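## Task

Move the blue square cup onto the desk beside arm1, the steel tow-ball post onto the long lab bench beside arm2, and the wooden pillar block onto the lab bench beside arm3. Each must keep its present upright orientation with its entire base resting on that top. Every other object must finish directly on the top of the furniture it sits on now. It is a failure if anything from a top ends up, unheld, on the floor or on a lower board beneath a top. Placements that stay only because a robot holds them do not count. Finally open the grippers and move the arms away.

## Robot and tools

Robots. Three identical i2rt Big YAM arms, named arm1, arm2 and arm3. Each has six revolute joints, a two-finger gripper and a wrist camera. With joints 1 and 6 at 0 and the hand level and pointing ahead, the wrist camera rides above the hand looking toward the fingertips. Maximum reach is roughly 1.0 m from the joint1 axis. Two fixed room cameras, room_a and room_b, watch the scene. The arms act independently; one being stuck does not pause the others. Occasionally a loose object may get a small shove from outside.

Frames. One shared scene frame, origin on the floor, +z up. The hand point is midway between the fingertips (URDF link pinch); its z axis runs along the fingers and the fingers close along its y axis. Each robot's foot pose is not printed. Camera calibrations (K, distortion, T_world_to_cam in metres, pos_world) are given per camera; fixed cameras may be off by up to about 2.3 degrees and 9 mm, and wrist camera poses are derived from reported joint angles, so they can be further off.

execute_actions. Argument actions: a list holding exactly one action object, or empty (empty just reports state and images). The action object has optional keys arm1, arm2, arm3; under each is a joints object with absolute target values, keyed by name: joint1_rad, joint2_rad, joint3_rad, joint4_rad, joint5_rad, joint6_rad (radians) and gripper_m (metres of fingertip gap). They are targets, not offsets. Ranges and done-tolerances: joint1_rad -2.879 to 2.879 (±0.045), rotates the arm about its foot, positive counter-clockwise seen from above, 0 points the arm the way the foot faces; joint2_rad 0 to 3.141 (±0.14), shoulder, 0 has the upper arm pointing back about level, increasing lifts it up then forward; joint3_rad 0 to 3.019 (±0.09), elbow, 0 folds the forearm onto the upper arm, increasing opens it; joint4_rad -1.692 to 1.57 (±0.055), hand pitch, positive tilts fingers up; joint5_rad -1.57 to 1.57 (±0.03), sideways swing, positive toward the arm's right; joint6_rad -2.094 to 2.094 (±0.035), hand roll, positive clockwise seen from behind the hand; gripper_m 0 to 0.093 (±0.003). Grip force is about 50 to 62 N per pad, lower on some grippers. All named motions start at once and may finish at different times; an action lasts at most 15 s. Joints speed differ, so the hand may sweep a wide path. Omitted joints or arms may keep pushing toward earlier targets. Optional cameras: list of arm1_cam_wrist, arm2_cam_wrist, arm3_cam_wrist, room_a, room_b or all; omitted, null or ["all"] gives all, [] gives none. An unknown key, camera or out-of-range value rejects the whole call and nothing moves. Example: {"arm1": {"joints": {"gripper_m": 0.05}}, "arm2": {"joints": {"joint1_rad": 0.3}}}.

Results. Each result gives per-robot state (joint_positions, hand pose) and the requested images; the pictures line lists their cameras in order. joint_status tells how each commanded joint ended: off_target (resting short, may still push), contact_stop or time_out (target dropped, holds in place; a time_out joint may keep a nearby target, within 0.375, 0.375, 0.113, 0.225, 0.075, 0.3 rad for joints 1 to 6, and keep pushing, listed under on_its_own), not_followed (a self/inter-arm collision check withheld the arm's targets; the gripper part still runs; the arm may retry them on later actions). on_its_own reports uncommanded behaviour; its held at value is the target, not the position. To relieve pushing, command a joint its reported position. Very small changes may not move a joint. A joint carrying a load may sag.

wait: seconds, 0 to 10; commands nothing and returns the same as an empty execute_actions.

zoom_image: camera (one of the five names) and region [x0, y0, x1, y1] in pixels of that camera's latest full image, origin top-left, at most 504 by 504.

read_manual: section, only "licences"; returns licence text, no motion.

finished_scene: scene, the number of the scene being ended; irreversible; reports success and gives the next task.

Cautions. The arms do not stop on contact and can push hard. A forceful squeeze between two robots fails the task and ends the run; a hard strike may too. The collision check can react late and ignores fingers, gripper housings and wrist cameras between arms. Avoid drops, slips, slams and knocking objects off tops. Sustained holding or pushing heats motors: a MOTOR HOT warning appears from 85 °C, and at 100 °C the arm goes limp and falls (OVER-TEMPERATURE FAULT; its unreached keys read limit_stop_at_motor_heat, resend them). Heat partly carries into the next scene. The simulation keeps running while the reply is being written, holding the last command. Before ending a scene, release objects so they rest on their own and retract the arms.

Each tool is called after "Emit:" by a JSON object that holds its "method" and its "body", one argument or row to a line.

## Session

Emit:
{"method": "execute_actions", "body": {
  "actions": []
}}

Scene clock: 0.00 s.
Motor temperatures (°C, as the motors report them): arm1=[21 21 18 20 18 20] | arm2=[20 21 22 21 18 18] | arm3=[18 21 19 21 18 18]
arm1.joint_positions: joint1_rad=+0.589 joint2_rad=+0.437 joint3_rad=+1.594 joint4_rad=-1.620 joint5_rad=-0.240 joint6_rad=+0.455 gripper_m=+0.095
arm1.joint_status: not commanded
arm1.hand: x=-0.7864 y=+0.0182 z=+1.5605 quat_wxyz=(-0.053, +0.660, -0.531, -0.528) (m; scene frame)
arm2.joint_positions: joint1_rad=+0.450 joint2_rad=+0.467 joint3_rad=+1.566 joint4_rad=-1.236 joint5_rad=-0.104 joint6_rad=+0.809 gripper_m=+0.094
arm2.joint_status: not commanded
arm2.hand: x=+0.0190 y=+0.4948 z=+1.4960 quat_wxyz=(-0.440, -0.750, +0.068, +0.489) (m; scene frame)
arm3.joint_positions: joint1_rad=-0.245 joint2_rad=+0.526 joint3_rad=+1.463 joint4_rad=-1.410 joint5_rad=+0.300 joint6_rad=+0.273 gripper_m=+0.094
arm3.joint_status: not commanded
arm3.hand: x=+0.4200 y=-0.5162 z=+1.4763 quat_wxyz=(+0.039, -0.833, +0.154, +0.530) (m; scene frame)
pictures: arm1_cam_wrist, arm2_cam_wrist, arm3_cam_wrist, room_a, room_b
Images, in order (width x height): arm1_cam_wrist 896x504, arm2_cam_wrist 896x504, arm3_cam_wrist 896x504, room_a 896x504, room_b 896x504.

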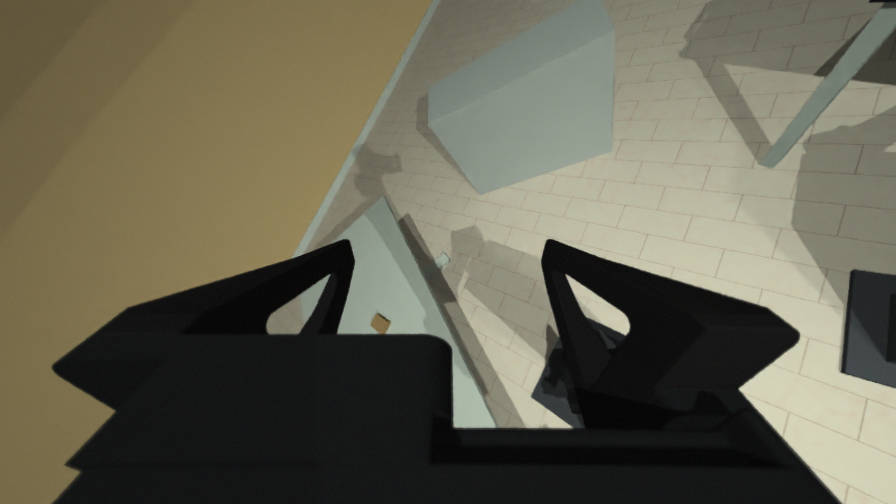

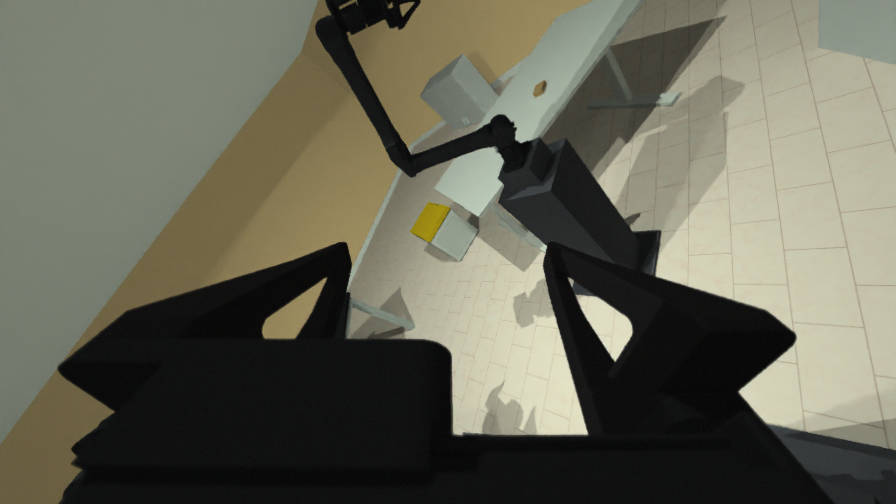

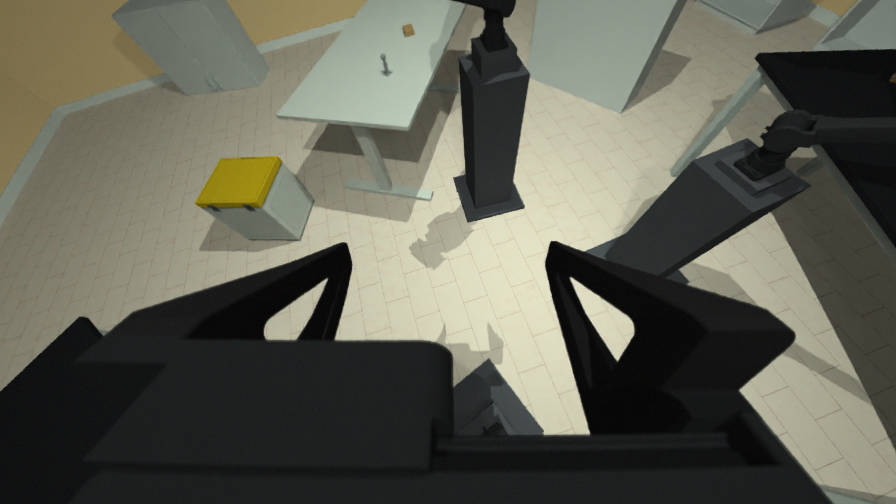

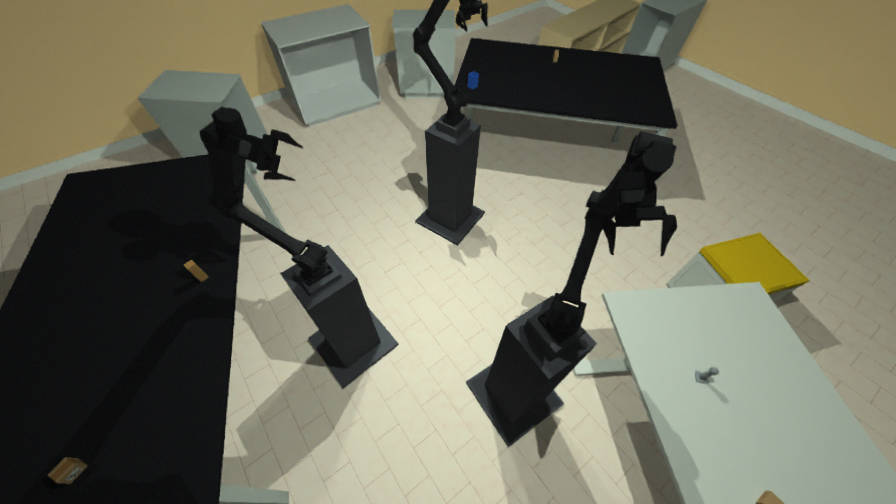

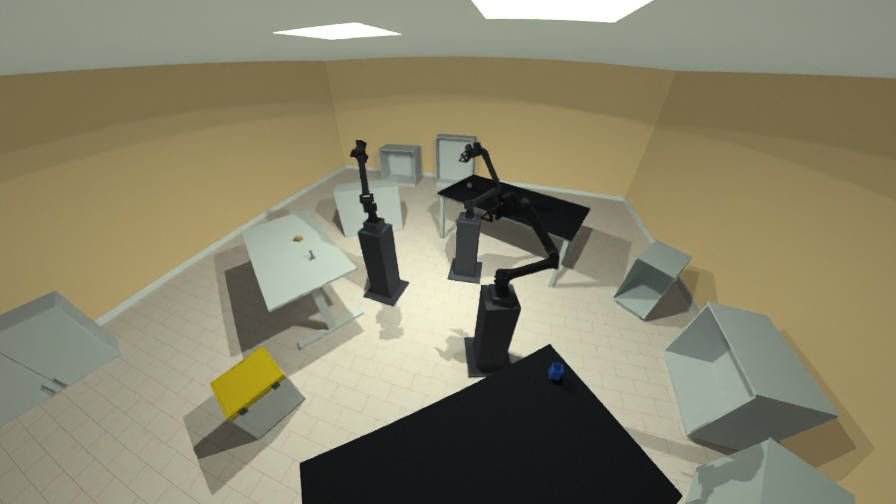

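Emit:
{"method": "zoom_image", "body": {
  "camera": "room_a",
  "region": [0,224,400,504]
}}

Emit:
{"method": "zoom_image", "body": {
  "camera": "room_a",
  "region": [420,20,700,160]
}}

Emit:
{"method": "zoom_image", "body": {
  "camera": "room_a",
  "region": [640,330,780,420]
}}

Emit:
{"method": "zoom_image", "body": {
  "camera": "room_b",
  "region": [420,160,620,400]
}}

Region (0, 224, 400, 504) of room_a's 896x504 image, scaled by 1.260, with more detail than that image has; it fills the top 353 rows of this view, and the rest is white.

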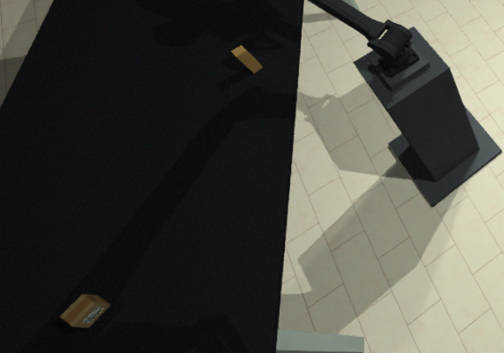

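Region (420, 20, 700, 160) of room_a's 896x504 image, scaled by 1.800, with more detail than that image has.

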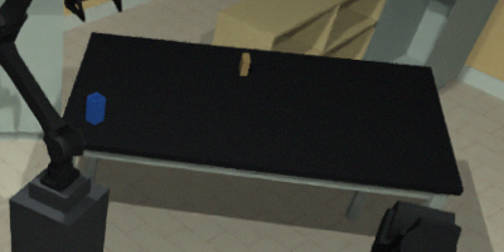

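Region (640, 330, 780, 420) of room_a's 896x504 image, scaled by 3.600, with more detail than that image has; it fills the top 324 rows of this view, and the rest is white.

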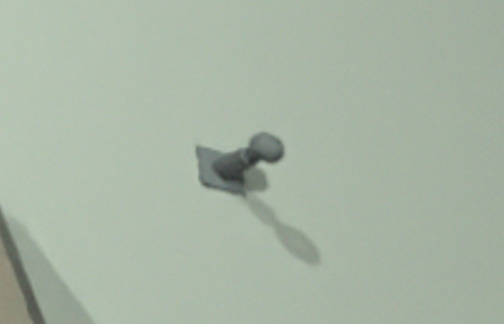

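Region (420, 160, 620, 400) of room_b's 896x504 image, scaled by 2.100, with more detail than that image has.

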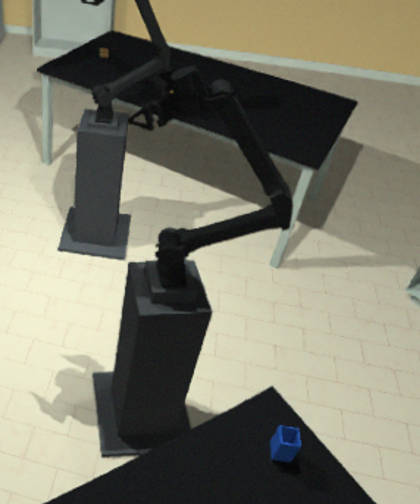

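Emit:
{"method": "execute_actions", "body": {
  "actions": [
    {"arm1":{"joints":{"joint1_rad":2.42,"joint2_rad":2.026,"joint3_rad":1.595,"joint4_rad":-1.14,"joint5_rad":0,"joint6_rad":0}},"arm2":{"joints":{"joint1_rad":-2.29,"joint2_rad":1.576,"joint3_rad":1.552,"joint4_rad":-1.547,"joint5_rad":0,"joint6_rad":0}},"arm3":{"joints":{"joint1_rad":1.915,"joint2_rad":1.869,"joint3_rad":1.678,"joint4_rad":-1.38,"joint5_rad":0,"joint6_rad":0}}}
  ]
}}

Scene clock: 53.27 s.
Motor temperatures (°C, as the motors report them): arm1=[21 22 20 20 18 20] | arm2=[20 22 24 21 18 18] | arm3=[18 21 21 21 18 18]
arm1.joint_positions: joint1_rad=+2.424 joint2_rad=+2.019 joint3_rad=+1.594 joint4_rad=-1.142 joint5_rad=-0.001 joint6_rad=+0.008 gripper_m=+0.095
arm1.joint_status: all done
arm1.hand: x=-1.1331 y=-0.4528 z=+1.0065 quat_wxyz=(+0.003, +0.925, +0.381, -0.002) (m; scene frame)
arm2.joint_positions: joint1_rad=-2.295 joint2_rad=+1.589 joint3_rad=+1.552 joint4_rad=-1.531 joint5_rad=-0.001 joint6_rad=+0.015 gripper_m=+0.094
arm2.joint_status: all done
arm2.hand: x=+0.4075 y=+0.9609 z=+1.0748 quat_wxyz=(+0.001, -0.443, +0.896, +0.001) (m; scene frame)
arm3.joint_positions: joint1_rad=+1.918 joint2_rad=+1.859 joint3_rad=+1.669 joint4_rad=-1.371 joint5_rad=-0.001 joint6_rad=+0.010 gripper_m=+0.094
arm3.joint_status: all done
arm3.hand: x=+0.9496 y=-0.9944 z=+1.0493 quat_wxyz=(-0.003, -0.437, -0.899, -0.005) (m; scene frame)
pictures: arm1_cam_wrist, arm2_cam_wrist, arm3_cam_wrist, room_a, room_b
camera_calibration (this result's frames):
arm1_cam_wrist: T_world_to_cam=[[-0.713611, 0.700532, -0.00382248, -0.490158], [0.569626, 0.58342, 0.578919, 0.328244], [0.407782, 0.410946, -0.815376, 1.59226], [0, 0, 0, 1]] pos_world=[-1.18605, -0.502466, 1.10639]
arm2_cam_wrist: T_world_to_cam=[[0.79504, -0.606552, -0.00239345, 0.26178], [-0.499263, -0.656642, 0.565294, 0.233752], [-0.344452, -0.448237, -0.824886, 1.58347], [0, 0, 0, 1]] pos_world=[0.454009, 1.02205, 1.17467]
arm3_cam_wrist: T_world_to_cam=[[-0.786508, -0.617569, -0.00364342, 0.136926], [-0.503509, 0.637808, 0.58282, 0.505576], [-0.357608, 0.460227, -0.812593, 1.77317], [0, 0, 0, 1]] pos_world=[0.996356, -1.05396, 1.1467]
Images, in order (width x height): arm1_cam_wrist 896x504, arm2_cam_wrist 896x504, arm3_cam_wrist 896x504, room_a 896x504, room_b 896x504.

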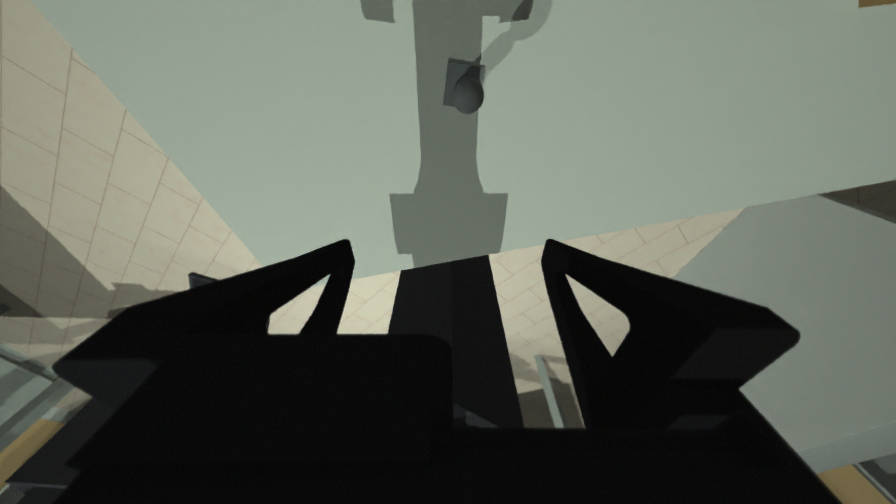

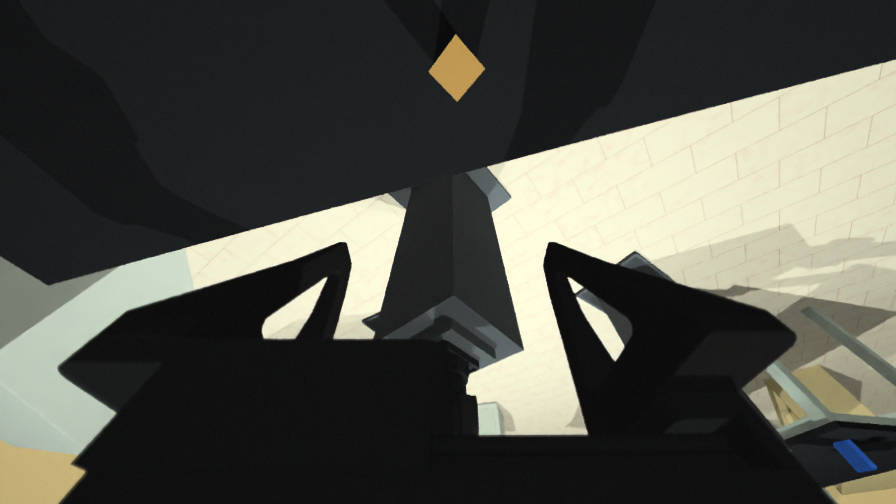

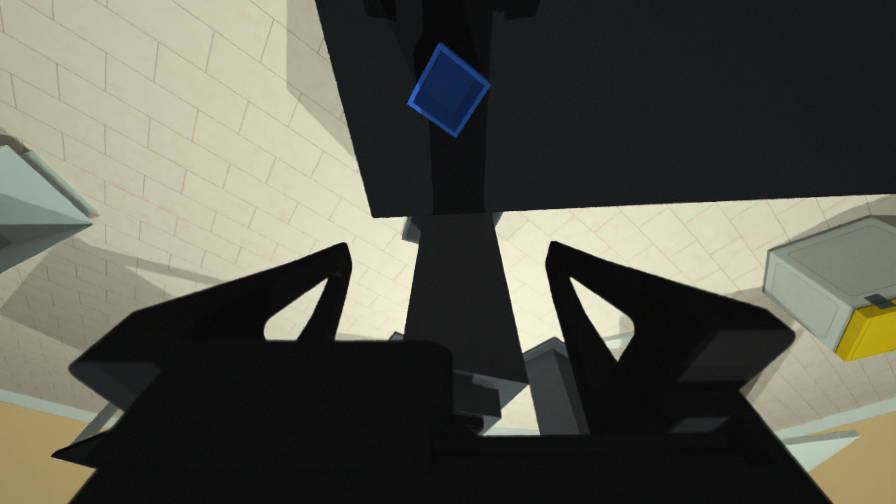

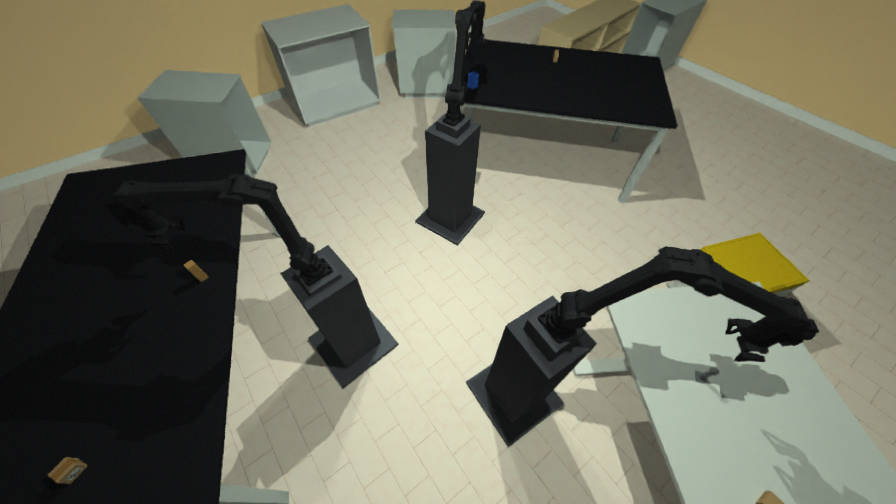

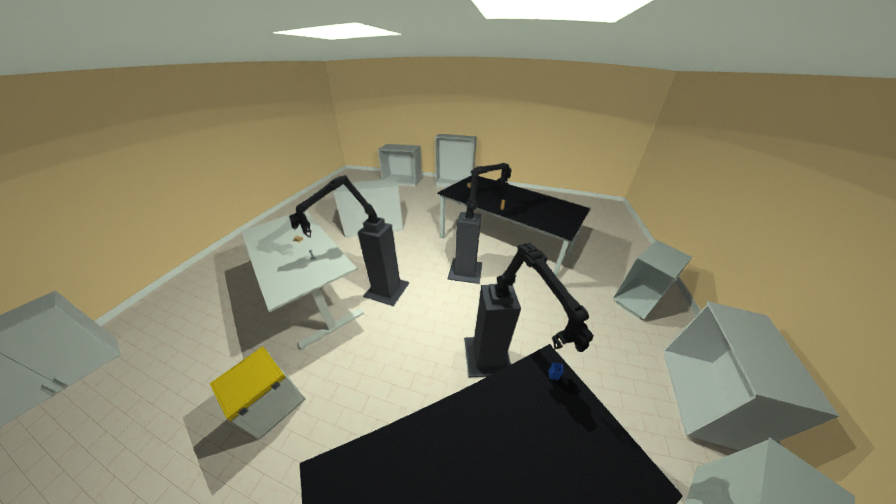

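Emit:
{"method": "execute_actions", "body": {
  "actions": [
    {"arm1":{"joints":{"joint1_rad":-1.89,"joint2_rad":1.6,"joint3_rad":1.0,"joint4_rad":0.5}},"arm2":{"joints":{"joint1_rad":-2.313,"joint2_rad":1.847,"joint3_rad":1.511,"joint4_rad":-1.235,"joint6_rad":0.8}},"arm3":{"joints":{"joint2_rad":2.084,"joint3_rad":1.689,"joint4_rad":-1.176,"joint6_rad":0.58}}}
  ],
  "cameras": ["arm2_cam_wrist","arm3_cam_wrist"]
}}

Scene clock: 76.93 s.
Motor temperatures (°C, as the motors report them): arm1=[21 23 21 20 18 20] | arm2=[20 22 25 21 18 18] | arm3=[18 22 22 21 18 18]
arm1.joint_positions: joint1_rad=-1.897 joint2_rad=+1.603 joint3_rad=+1.010 joint4_rad=+0.473 joint5_rad=+0.000 joint6_rad=+0.008 gripper_m=+0.095
arm1.joint_status: all done
arm1.hand: x=-0.1002 y=-0.2821 z=+1.2312 quat_wxyz=(-0.652, -0.147, -0.733, +0.128) (m; scene frame)
arm2.joint_positions: joint1_rad=-2.303 joint2_rad=+1.854 joint3_rad=+1.503 joint4_rad=-1.252 joint5_rad=-0.001 joint6_rad=+0.785 gripper_m=+0.094
arm2.joint_status: all done
arm2.hand: x=+0.4493 y=+1.0101 z=+0.9250 quat_wxyz=(-0.011, -0.070, +0.997, -0.012) (m; scene frame)
arm3.joint_positions: joint1_rad=+1.918 joint2_rad=+2.085 joint3_rad=+1.670 joint4_rad=-1.185 joint5_rad=-0.001 joint6_rad=+0.568 gripper_m=+0.094
arm3.joint_status: all done
arm3.hand: x=+0.9734 y=-1.0219 z=+0.9200 quat_wxyz=(+0.017, -0.668, -0.744, -0.009) (m; scene frame)
pictures: arm2_cam_wrist, arm3_cam_wrist
camera_calibration (this result's frames):
arm2_cam_wrist: T_world_to_cam=[[0.140215, -0.989889, 0.0214578, 0.917347], [-0.803614, -0.101116, 0.586498, -0.0724558], [-0.578398, -0.0994797, -0.809666, 1.2351], [0, 0, 0, 1]] pos_world=[0.527527, 1.02361, 1.02283]
arm3_cam_wrist: T_world_to_cam=[[-0.993948, -0.108357, 0.0180327, 0.840467], [-0.0745204, 0.785755, 0.614033, 0.315373], [-0.0807041, 0.608973, -0.789075, 1.55009], [0, 0, 0, 1]] pos_world=[0.983981, -1.1007, 1.01433]
Images, in order (width x height): arm2_cam_wrist 896x504, arm3_cam_wrist 896x504.

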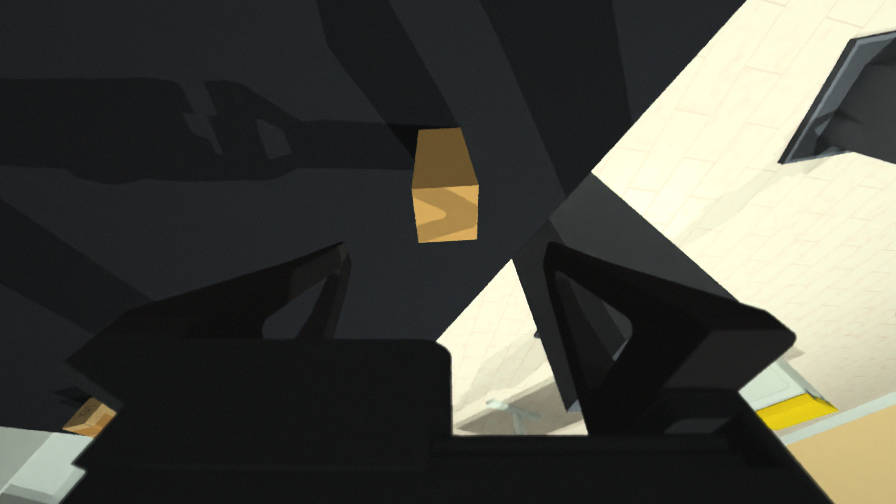

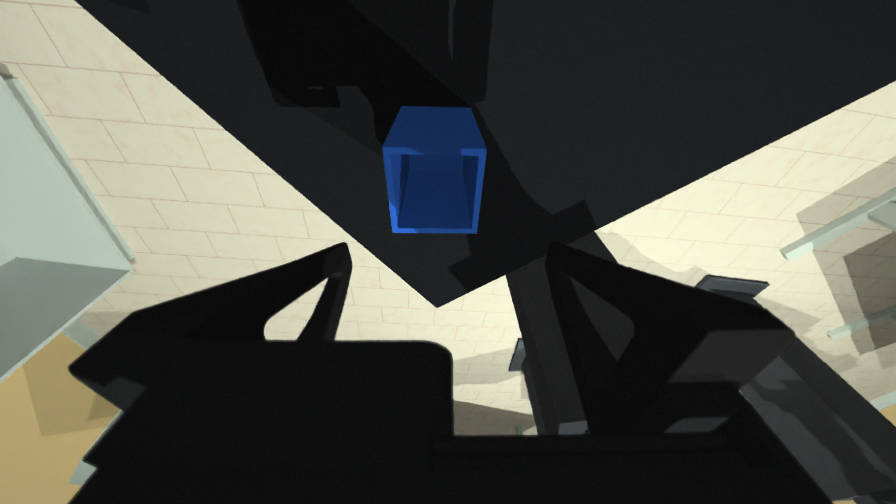

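Emit:
{"method": "execute_actions", "body": {
  "actions": [
    {"arm1":{"joints":{"joint2_rad":2.182,"joint3_rad":0.902,"joint4_rad":1.3}},"arm2":{"joints":{"joint2_rad":1.914,"joint3_rad":1.41,"joint4_rad":-1.05,"joint6_rad":0.77}},"arm3":{"joints":{"joint2_rad":2.175,"joint3_rad":1.655,"joint4_rad":-1.036}}}
  ],
  "cameras": ["arm2_cam_wrist","arm3_cam_wrist"]
}}

Scene clock: 86.87 s.
Motor temperatures (°C, as the motors report them): arm1=[21 23 21 20 18 20] | arm2=[20 23 25 21 18 18] | arm3=[18 23 22 21 18 18]
arm1.joint_positions: joint1_rad=-1.897 joint2_rad=+2.182 joint3_rad=+0.896 joint4_rad=+1.274 joint5_rad=+0.000 joint6_rad=+0.008 gripper_m=+0.095
arm1.joint_status: all done
arm1.hand: x=-0.1138 y=-0.2772 z=+0.9993 quat_wxyz=(-0.691, -0.140, -0.697, +0.135) (m; scene frame)
arm2.joint_positions: joint1_rad=-2.303 joint2_rad=+1.928 joint3_rad=+1.411 joint4_rad=-1.068 joint5_rad=-0.001 joint6_rad=+0.785 gripper_m=+0.094
arm2.joint_status: all done
arm2.hand: x=+0.4509 y=+1.0123 z=+0.8539 quat_wxyz=(-0.005, -0.070, +0.997, -0.006) (m; scene frame)
arm3.joint_positions: joint1_rad=+1.918 joint2_rad=+2.138 joint3_rad=+1.658 joint4_rad=-1.047 joint5_rad=-0.001 joint6_rad=+0.568 gripper_m=+0.094
arm3.joint_status: all done
arm3.hand: x=+0.9877 y=-1.0392 z=+0.8842 quat_wxyz=(-0.019, -0.668, -0.744, -0.003) (m; scene frame)
pictures: arm2_cam_wrist, arm3_cam_wrist
camera_calibration (this result's frames):
arm2_cam_wrist: T_world_to_cam=[[0.140804, -0.990001, 0.00850909, 0.931693], [-0.809927, -0.110241, 0.576078, -0.00826293], [-0.56938, -0.0880058, -0.817351, 1.16958], [0, 0, 0, 1]] pos_world=[0.528058, 1.0244, 0.952791]
arm3_cam_wrist: T_world_to_cam=[[-0.993946, -0.107727, -0.021585, 0.889172], [-0.101082, 0.81965, 0.563877, 0.457821], [-0.0430527, 0.562645, -0.825577, 1.48046], [0, 0, 0, 1]] pos_world=[0.993804, -1.11244, 0.983271]
Images, in order (width x height): arm2_cam_wrist 896x504, arm3_cam_wrist 896x504.

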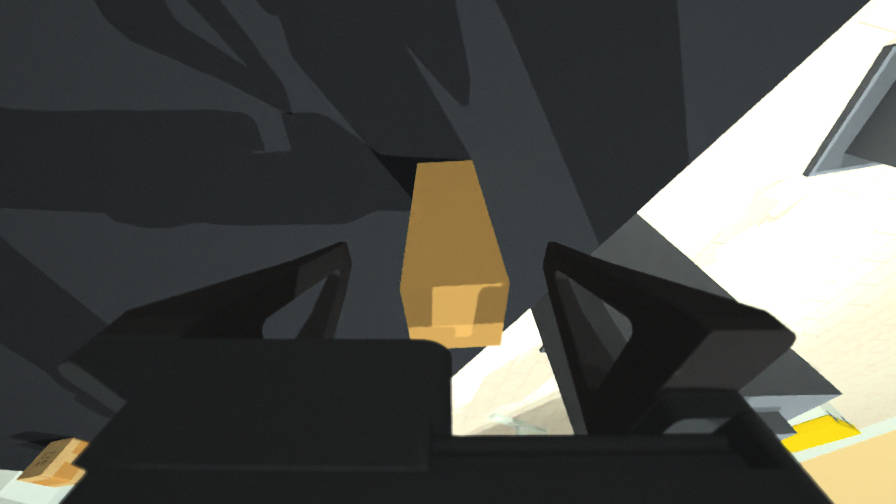

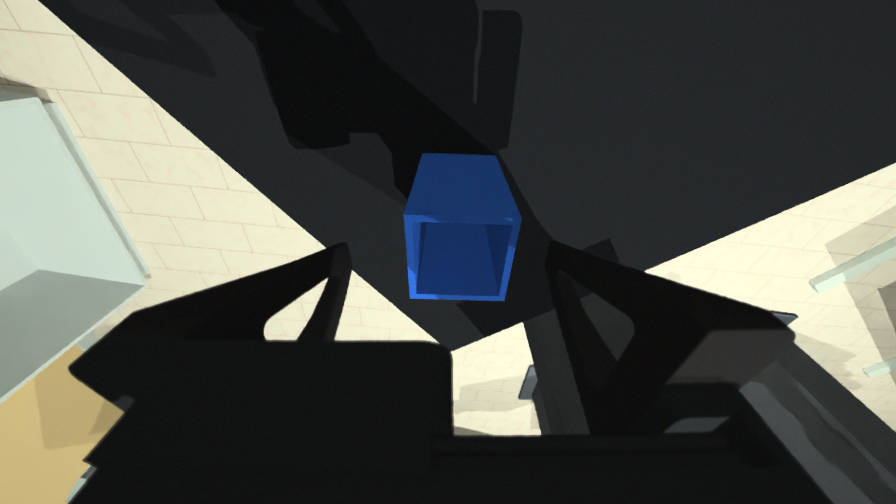

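Emit:
{"method": "execute_actions", "body": {
  "actions": [
    {"arm2":{"joints":{"gripper_m":0.02}},"arm3":{"joints":{"joint2_rad":2.215,"joint4_rad":-1.07}}}
  ],
  "cameras": ["arm2_cam_wrist","arm3_cam_wrist"]
}}

Scene clock: 90.40 s.
Motor temperatures (°C, as the motors report them): arm1=[21 23 21 20 18 20] | arm2=[20 23 25 21 18 18] | arm3=[18 23 22 21 18 18]
arm1.joint_positions: joint1_rad=-1.897 joint2_rad=+2.182 joint3_rad=+0.896 joint4_rad=+1.274 joint5_rad=+0.000 joint6_rad=+0.008 gripper_m=+0.095
arm1.joint_status: not commanded
arm1.hand: x=-0.1138 y=-0.2772 z=+0.9993 quat_wxyz=(-0.691, -0.140, -0.697, +0.135) (m; scene frame)
arm2.joint_positions: joint1_rad=-2.303 joint2_rad=+1.928 joint3_rad=+1.411 joint4_rad=-1.067 joint5_rad=-0.001 joint6_rad=+0.784 gripper_m=+0.034
arm2.joint_status: gripper_m off_target (ended at +0.034, target +0.020)
arm2.hand: x=+0.4509 y=+1.0125 z=+0.8539 quat_wxyz=(-0.005, -0.071, +0.997, -0.005) (m; scene frame)
arm3.joint_positions: joint1_rad=+1.918 joint2_rad=+2.175 joint3_rad=+1.658 joint4_rad=-1.061 joint5_rad=-0.001 joint6_rad=+0.568 gripper_m=+0.094
arm3.joint_status: all done
arm3.hand: x=+0.9822 y=-1.0319 z=+0.8620 quat_wxyz=(+0.006, -0.668, -0.744, -0.007) (m; scene frame)
pictures: arm2_cam_wrist, arm3_cam_wrist
camera_calibration (this result's frames):
arm2_cam_wrist: T_world_to_cam=[[0.141552, -0.989901, 0.00769193, 0.932131], [-0.809927, -0.111342, 0.575866, -0.00689648], [-0.569194, -0.0877452, -0.817508, 1.16942], [0, 0, 0, 1]] pos_world=[0.528095, 1.02456, 0.95281]
arm3_cam_wrist: T_world_to_cam=[[-0.994143, -0.107918, 0.00572163, 0.860417], [-0.0830271, 0.796597, 0.598782, 0.392201], [-0.0691769, 0.5948, -0.800892, 1.49537], [0, 0, 0, 1]] pos_world=[0.991386, -1.10902, 0.957867]
Images, in order (width x height): arm2_cam_wrist 896x504, arm3_cam_wrist 896x504.

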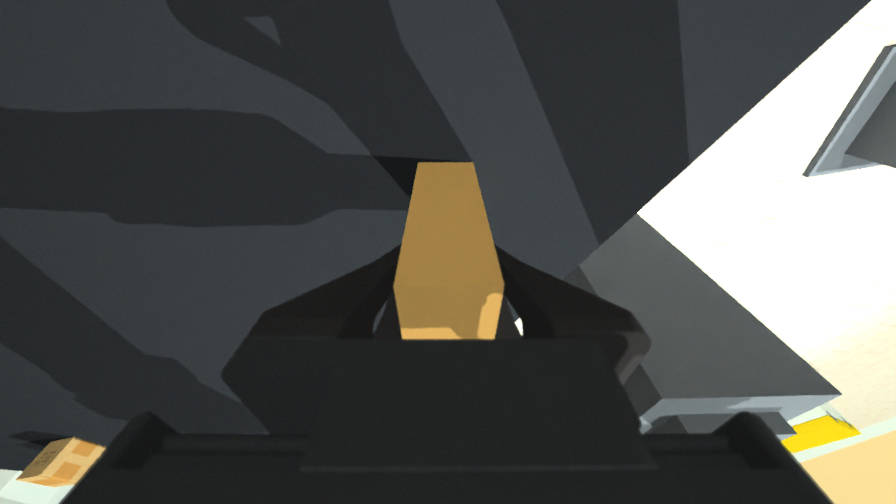

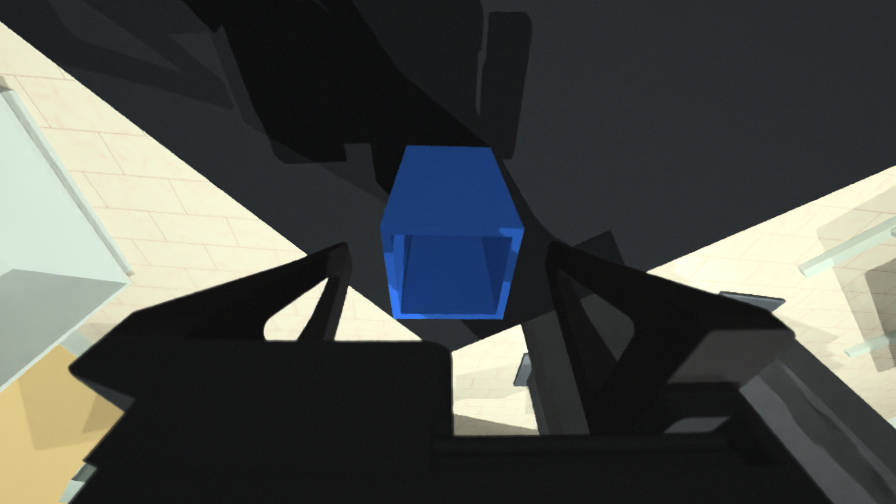

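Emit:
{"method": "execute_actions", "body": {
  "actions": [
    {"arm2":{"joints":{"joint2_rad":1.523,"joint3_rad":1.37,"joint4_rad":-1.42}},"arm3":{"joints":{"gripper_m":0.035}}}
  ],
  "cameras": ["arm3_cam_wrist"]
}}

Emit:
{"method": "execute_actions", "body": {
  "actions": [
    {"arm2":{"joints":{"joint1_rad":-1.2}},"arm3":{"joints":{"joint2_rad":1.89,"joint3_rad":1.68,"joint4_rad":-1.36}}}
  ],
  "cameras": []
}}

Emit:
{"method": "execute_actions", "body": {
  "actions": [
    {"arm2":{"joints":{"joint1_rad":1.878,"joint6_rad":1.585}},"arm3":{"joints":{"joint1_rad":-0.71,"joint6_rad":1.58}}}
  ],
  "cameras": ["arm1_cam_wrist","room_a","room_b"]
}}

Scene clock: 102.13 s.
Motor temperatures (°C, as the motors report them): arm1=[21 23 20 20 18 20] | arm2=[20 23 25 21 18 18] | arm3=[18 23 22 21 18 18]
arm1.joint_positions: joint1_rad=-1.897 joint2_rad=+2.182 joint3_rad=+0.896 joint4_rad=+1.274 joint5_rad=+0.000 joint6_rad=+0.008 gripper_m=+0.095
arm1.joint_status: not commanded
arm1.hand: x=-0.1138 y=-0.2772 z=+0.9993 quat_wxyz=(-0.691, -0.140, -0.697, +0.135) (m; scene frame)
arm2.joint_positions: joint1_rad=-2.303 joint2_rad=+1.531 joint3_rad=+1.363 joint4_rad=-1.405 joint5_rad=-0.001 joint6_rad=+0.784 gripper_m=+0.034
arm2.joint_status: all done
arm2.hand: x=+0.3934 y=+0.9360 z=+1.0288 quat_wxyz=(-0.002, -0.071, +0.997, -0.001) (m; scene frame)
arm3.joint_positions: joint1_rad=+1.918 joint2_rad=+2.175 joint3_rad=+1.658 joint4_rad=-1.061 joint5_rad=-0.001 joint6_rad=+0.568 gripper_m=+0.053
arm3.joint_status: gripper_m off_target (ended at +0.053, target +0.035)
arm3.hand: x=+0.9821 y=-1.0319 z=+0.8620 quat_wxyz=(+0.006, -0.668, -0.744, -0.007) (m; scene frame)
pictures: arm3_cam_wrist
camera_calibration (this result's frames):
arm3_cam_wrist: T_world_to_cam=[[-0.994182, -0.107542, 0.00604987, 0.860504], [-0.0825453, 0.796771, 0.598617, 0.392079], [-0.069197, 0.594634, -0.801013, 1.49535], [0, 0, 0, 1]] pos_world=[0.991335, -1.10904, 0.957882]
Images, in order (width x height): arm3_cam_wrist 896x504.

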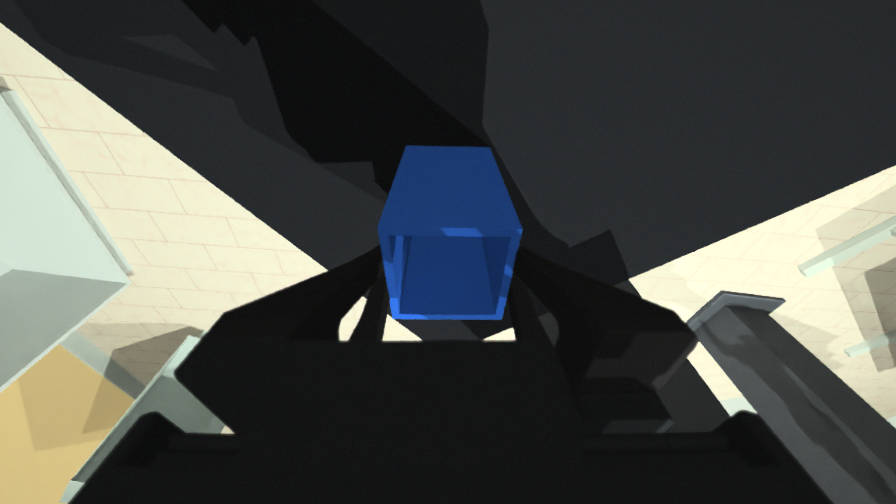

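Scene clock: 103.73 s.
Motor temperatures (°C, as the motors report them): arm1=[21 23 20 20 18 20] | arm2=[20 23 25 21 18 18] | arm3=[18 23 22 21 18 18]
arm1.joint_positions: joint1_rad=-1.897 joint2_rad=+2.182 joint3_rad=+0.896 joint4_rad=+1.274 joint5_rad=+0.000 joint6_rad=+0.008 gripper_m=+0.095
arm1.joint_status: not commanded
arm1.hand: x=-0.1138 y=-0.2772 z=+0.9993 quat_wxyz=(-0.691, -0.140, -0.697, +0.135) (m; scene frame)
arm2.joint_positions: joint1_rad=-1.198 joint2_rad=+1.531 joint3_rad=+1.363 joint4_rad=-1.405 joint5_rad=-0.001 joint6_rad=+0.783 gripper_m=+0.034
arm2.joint_status: all done
arm2.hand: x=-0.0773 y=+0.9802 z=+1.0291 quat_wxyz=(-0.001, -0.584, +0.812, -0.001) (m; scene frame)
arm3.joint_positions: joint1_rad=+1.918 joint2_rad=+1.856 joint3_rad=+1.666 joint4_rad=-1.352 joint5_rad=-0.001 joint6_rad=+0.568 gripper_m=+0.053
arm3.joint_status: all done
arm3.hand: x=+0.9518 y=-0.9972 z=+1.0503 quat_wxyz=(-0.012, -0.668, -0.744, -0.004) (m; scene frame)
pictures: none
No camera images: the call's "cameras" was empty. Leave "cameras" out to get every camera's image.

Scene clock: 106.37 s.
Motor temperatures (°C, as the motors report them): arm1=[21 23 20 20 18 20] | arm2=[20 23 25 21 18 18] | arm3=[18 23 22 21 18 18]
arm1.joint_positions: joint1_rad=-1.897 joint2_rad=+2.182 joint3_rad=+0.896 joint4_rad=+1.274 joint5_rad=+0.000 joint6_rad=+0.008 gripper_m=+0.095
arm1.joint_status: not commanded
arm1.hand: x=-0.1138 y=-0.2772 z=+0.9993 quat_wxyz=(-0.691, -0.140, -0.697, +0.135) (m; scene frame)
arm2.joint_positions: joint1_rad=+1.882 joint2_rad=+1.532 joint3_rad=+1.363 joint4_rad=-1.405 joint5_rad=-0.001 joint6_rad=+1.570 gripper_m=+0.034
arm2.joint_status: all done
arm2.hand: x=+0.2963 y=+0.1605 z=+1.0292 quat_wxyz=(+0.001, -0.980, -0.198, +0.000) (m; scene frame)
arm3.joint_positions: joint1_rad=-0.718 joint2_rad=+1.868 joint3_rad=+1.666 joint4_rad=-1.352 joint5_rad=+0.002 joint6_rad=+1.567 gripper_m=+0.053
arm3.joint_status: all done
arm3.hand: x=+0.0586 y=-0.3290 z=+1.0494 quat_wxyz=(+0.000, -0.559, +0.829, +0.012) (m; scene frame)
pictures: arm1_cam_wrist, room_a, room_b
camera_calibration (this result's frames):
arm1_cam_wrist: T_world_to_cam=[[-0.380723, -0.924645, 0.0089983, -0.311213], [-0.550299, 0.218744, -0.805805, 0.804593], [0.743115, -0.311741, -0.592113, 0.713271], [0, 0, 0, 1]] pos_world=[-0.205762, -0.241406, 1.07348]
Images, in order (width x height): arm1_cam_wrist 896x504, room_a 896x504, room_b 896x504.

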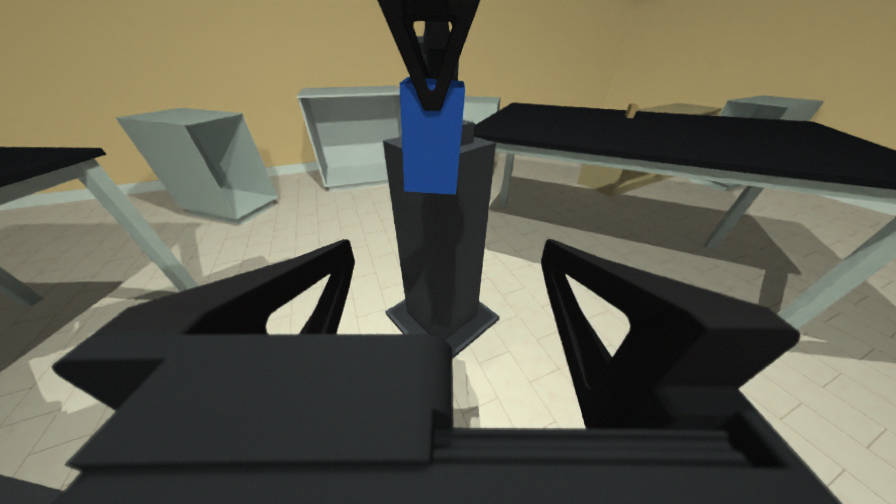

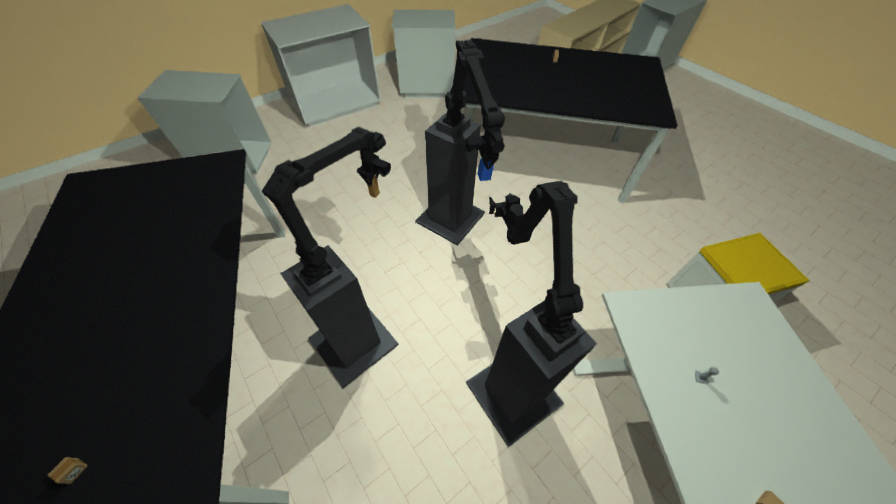

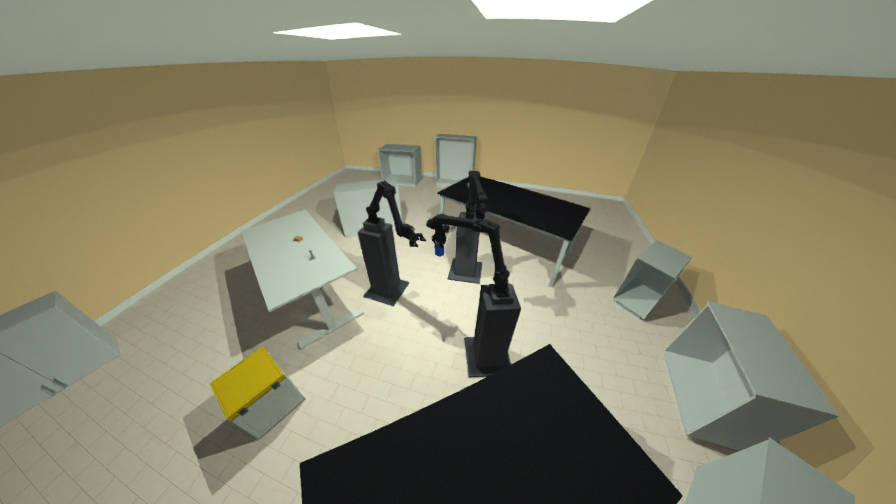

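Emit:
{"method": "execute_actions", "body": {
  "actions": [
    {"arm1":{"joints":{"joint1_rad":-1.867,"joint2_rad":2.275,"joint3_rad":1.215,"joint4_rad":1.06}}}
  ],
  "cameras": ["arm1_cam_wrist"]
}}

Scene clock: 112.40 s.
Motor temperatures (°C, as the motors report them): arm1=[21 23 20 20 18 20] | arm2=[20 23 25 21 18 18] | arm3=[18 23 22 21 18 18]
arm1.joint_positions: joint1_rad=-1.871 joint2_rad=+2.267 joint3_rad=+1.195 joint4_rad=+1.081 joint5_rad=+0.000 joint6_rad=+0.008 gripper_m=+0.095
arm1.joint_status: all done
arm1.hand: x=-0.0166 y=-0.2960 z=+1.0108 quat_wxyz=(-0.699, -0.129, -0.692, +0.127) (m; scene frame)
arm2.joint_positions: joint1_rad=+1.882 joint2_rad=+1.532 joint3_rad=+1.363 joint4_rad=-1.405 joint5_rad=-0.001 joint6_rad=+1.570 gripper_m=+0.034
arm2.joint_status: not commanded
arm2.hand: x=+0.2963 y=+0.1605 z=+1.0292 quat_wxyz=(+0.001, -0.980, -0.198, +0.000) (m; scene frame)
arm3.joint_positions: joint1_rad=-0.718 joint2_rad=+1.868 joint3_rad=+1.666 joint4_rad=-1.352 joint5_rad=+0.002 joint6_rad=+1.567 gripper_m=+0.053
arm3.joint_status: not commanded
arm3.hand: x=+0.0586 y=-0.3290 z=+1.0494 quat_wxyz=(+0.000, -0.559, +0.829, +0.012) (m; scene frame)
pictures: arm1_cam_wrist
camera_calibration (this result's frames):
arm1_cam_wrist: T_world_to_cam=[[-0.356363, -0.934304, 0.00903011, -0.294154], [-0.541197, 0.198526, -0.817125, 0.877003], [0.76165, -0.29608, -0.57639, 0.631034], [0, 0, 0, 1]] pos_world=[-0.110821, -0.262101, 1.083]
Images, in order (width x height): arm1_cam_wrist 896x504.

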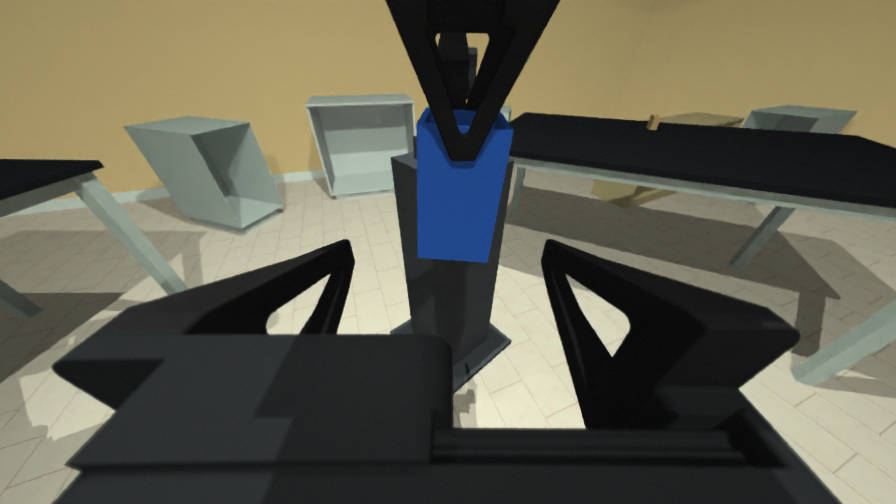

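Emit:
{"method": "execute_actions", "body": {
  "actions": [
    {"arm1":{"joints":{"joint1_rad":-1.88,"joint2_rad":2.39,"joint3_rad":1.495,"joint4_rad":0.885}}}
  ],
  "cameras": ["arm1_cam_wrist","arm3_cam_wrist"]
}}

Scene clock: 120.87 s.
Motor temperatures (°C, as the motors report them): arm1=[21 23 21 20 18 20] | arm2=[20 23 26 21 18 18] | arm3=[18 23 23 21 18 18]
arm1.joint_positions: joint1_rad=-1.871 joint2_rad=+2.383 joint3_rad=+1.466 joint4_rad=+0.903 joint5_rad=+0.000 joint6_rad=+0.008 gripper_m=+0.095
arm1.joint_status: all done
arm1.hand: x=+0.0547 y=-0.3232 z=+1.0021 quat_wxyz=(-0.691, -0.131, -0.699, +0.126) (m; scene frame)
arm2.joint_positions: joint1_rad=+1.882 joint2_rad=+1.532 joint3_rad=+1.363 joint4_rad=-1.405 joint5_rad=-0.001 joint6_rad=+1.570 gripper_m=+0.034
arm2.joint_status: not commanded
arm2.hand: x=+0.2963 y=+0.1605 z=+1.0292 quat_wxyz=(+0.001, -0.980, -0.198, +0.000) (m; scene frame)
arm3.joint_positions: joint1_rad=-0.718 joint2_rad=+1.868 joint3_rad=+1.666 joint4_rad=-1.352 joint5_rad=+0.002 joint6_rad=+1.567 gripper_m=+0.053
arm3.joint_status: not commanded
arm3.hand: x=+0.0586 y=-0.3290 z=+1.0494 quat_wxyz=(+0.000, -0.559, +0.829, +0.012) (m; scene frame)
pictures: arm1_cam_wrist, arm3_cam_wrist
camera_calibration (this result's frames):
arm1_cam_wrist: T_world_to_cam=[[-0.356241, -0.934351, 0.00902942, -0.294121], [-0.557943, 0.204956, -0.804172, 0.903896], [0.749528, -0.291517, -0.594328, 0.583797], [0, 0, 0, 1]] pos_world=[-0.0380285, -0.289885, 1.07651]
arm3_cam_wrist: T_world_to_cam=[[0.926591, -0.375878, -0.0120532, -0.165018], [-0.301793, -0.762321, 0.572527, -0.829135], [-0.224389, -0.526861, -0.819797, 0.823455], [0, 0, 0, 1]] pos_world=[0.0874502, -0.260248, 1.14778]
Images, in order (width x height): arm1_cam_wrist 896x504, arm3_cam_wrist 896x504.

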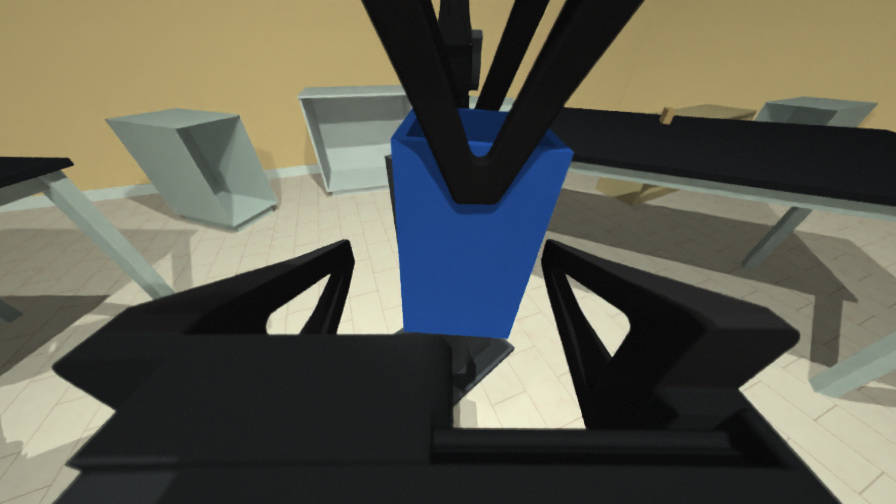

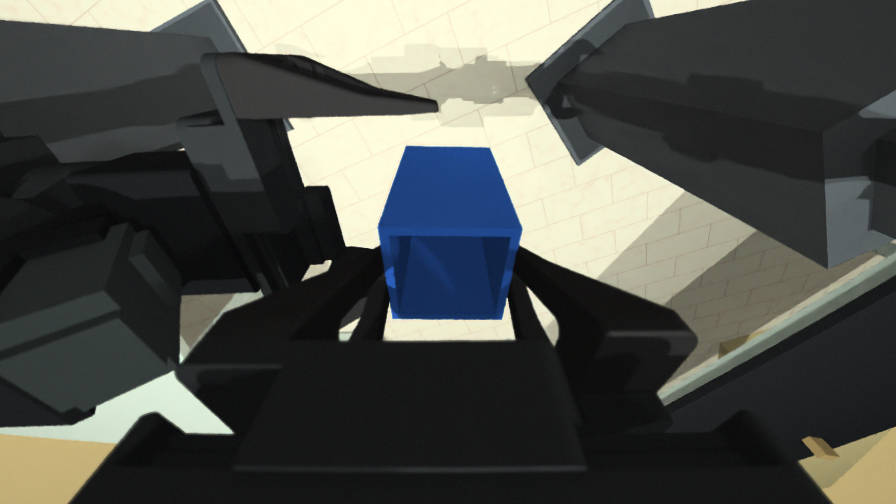

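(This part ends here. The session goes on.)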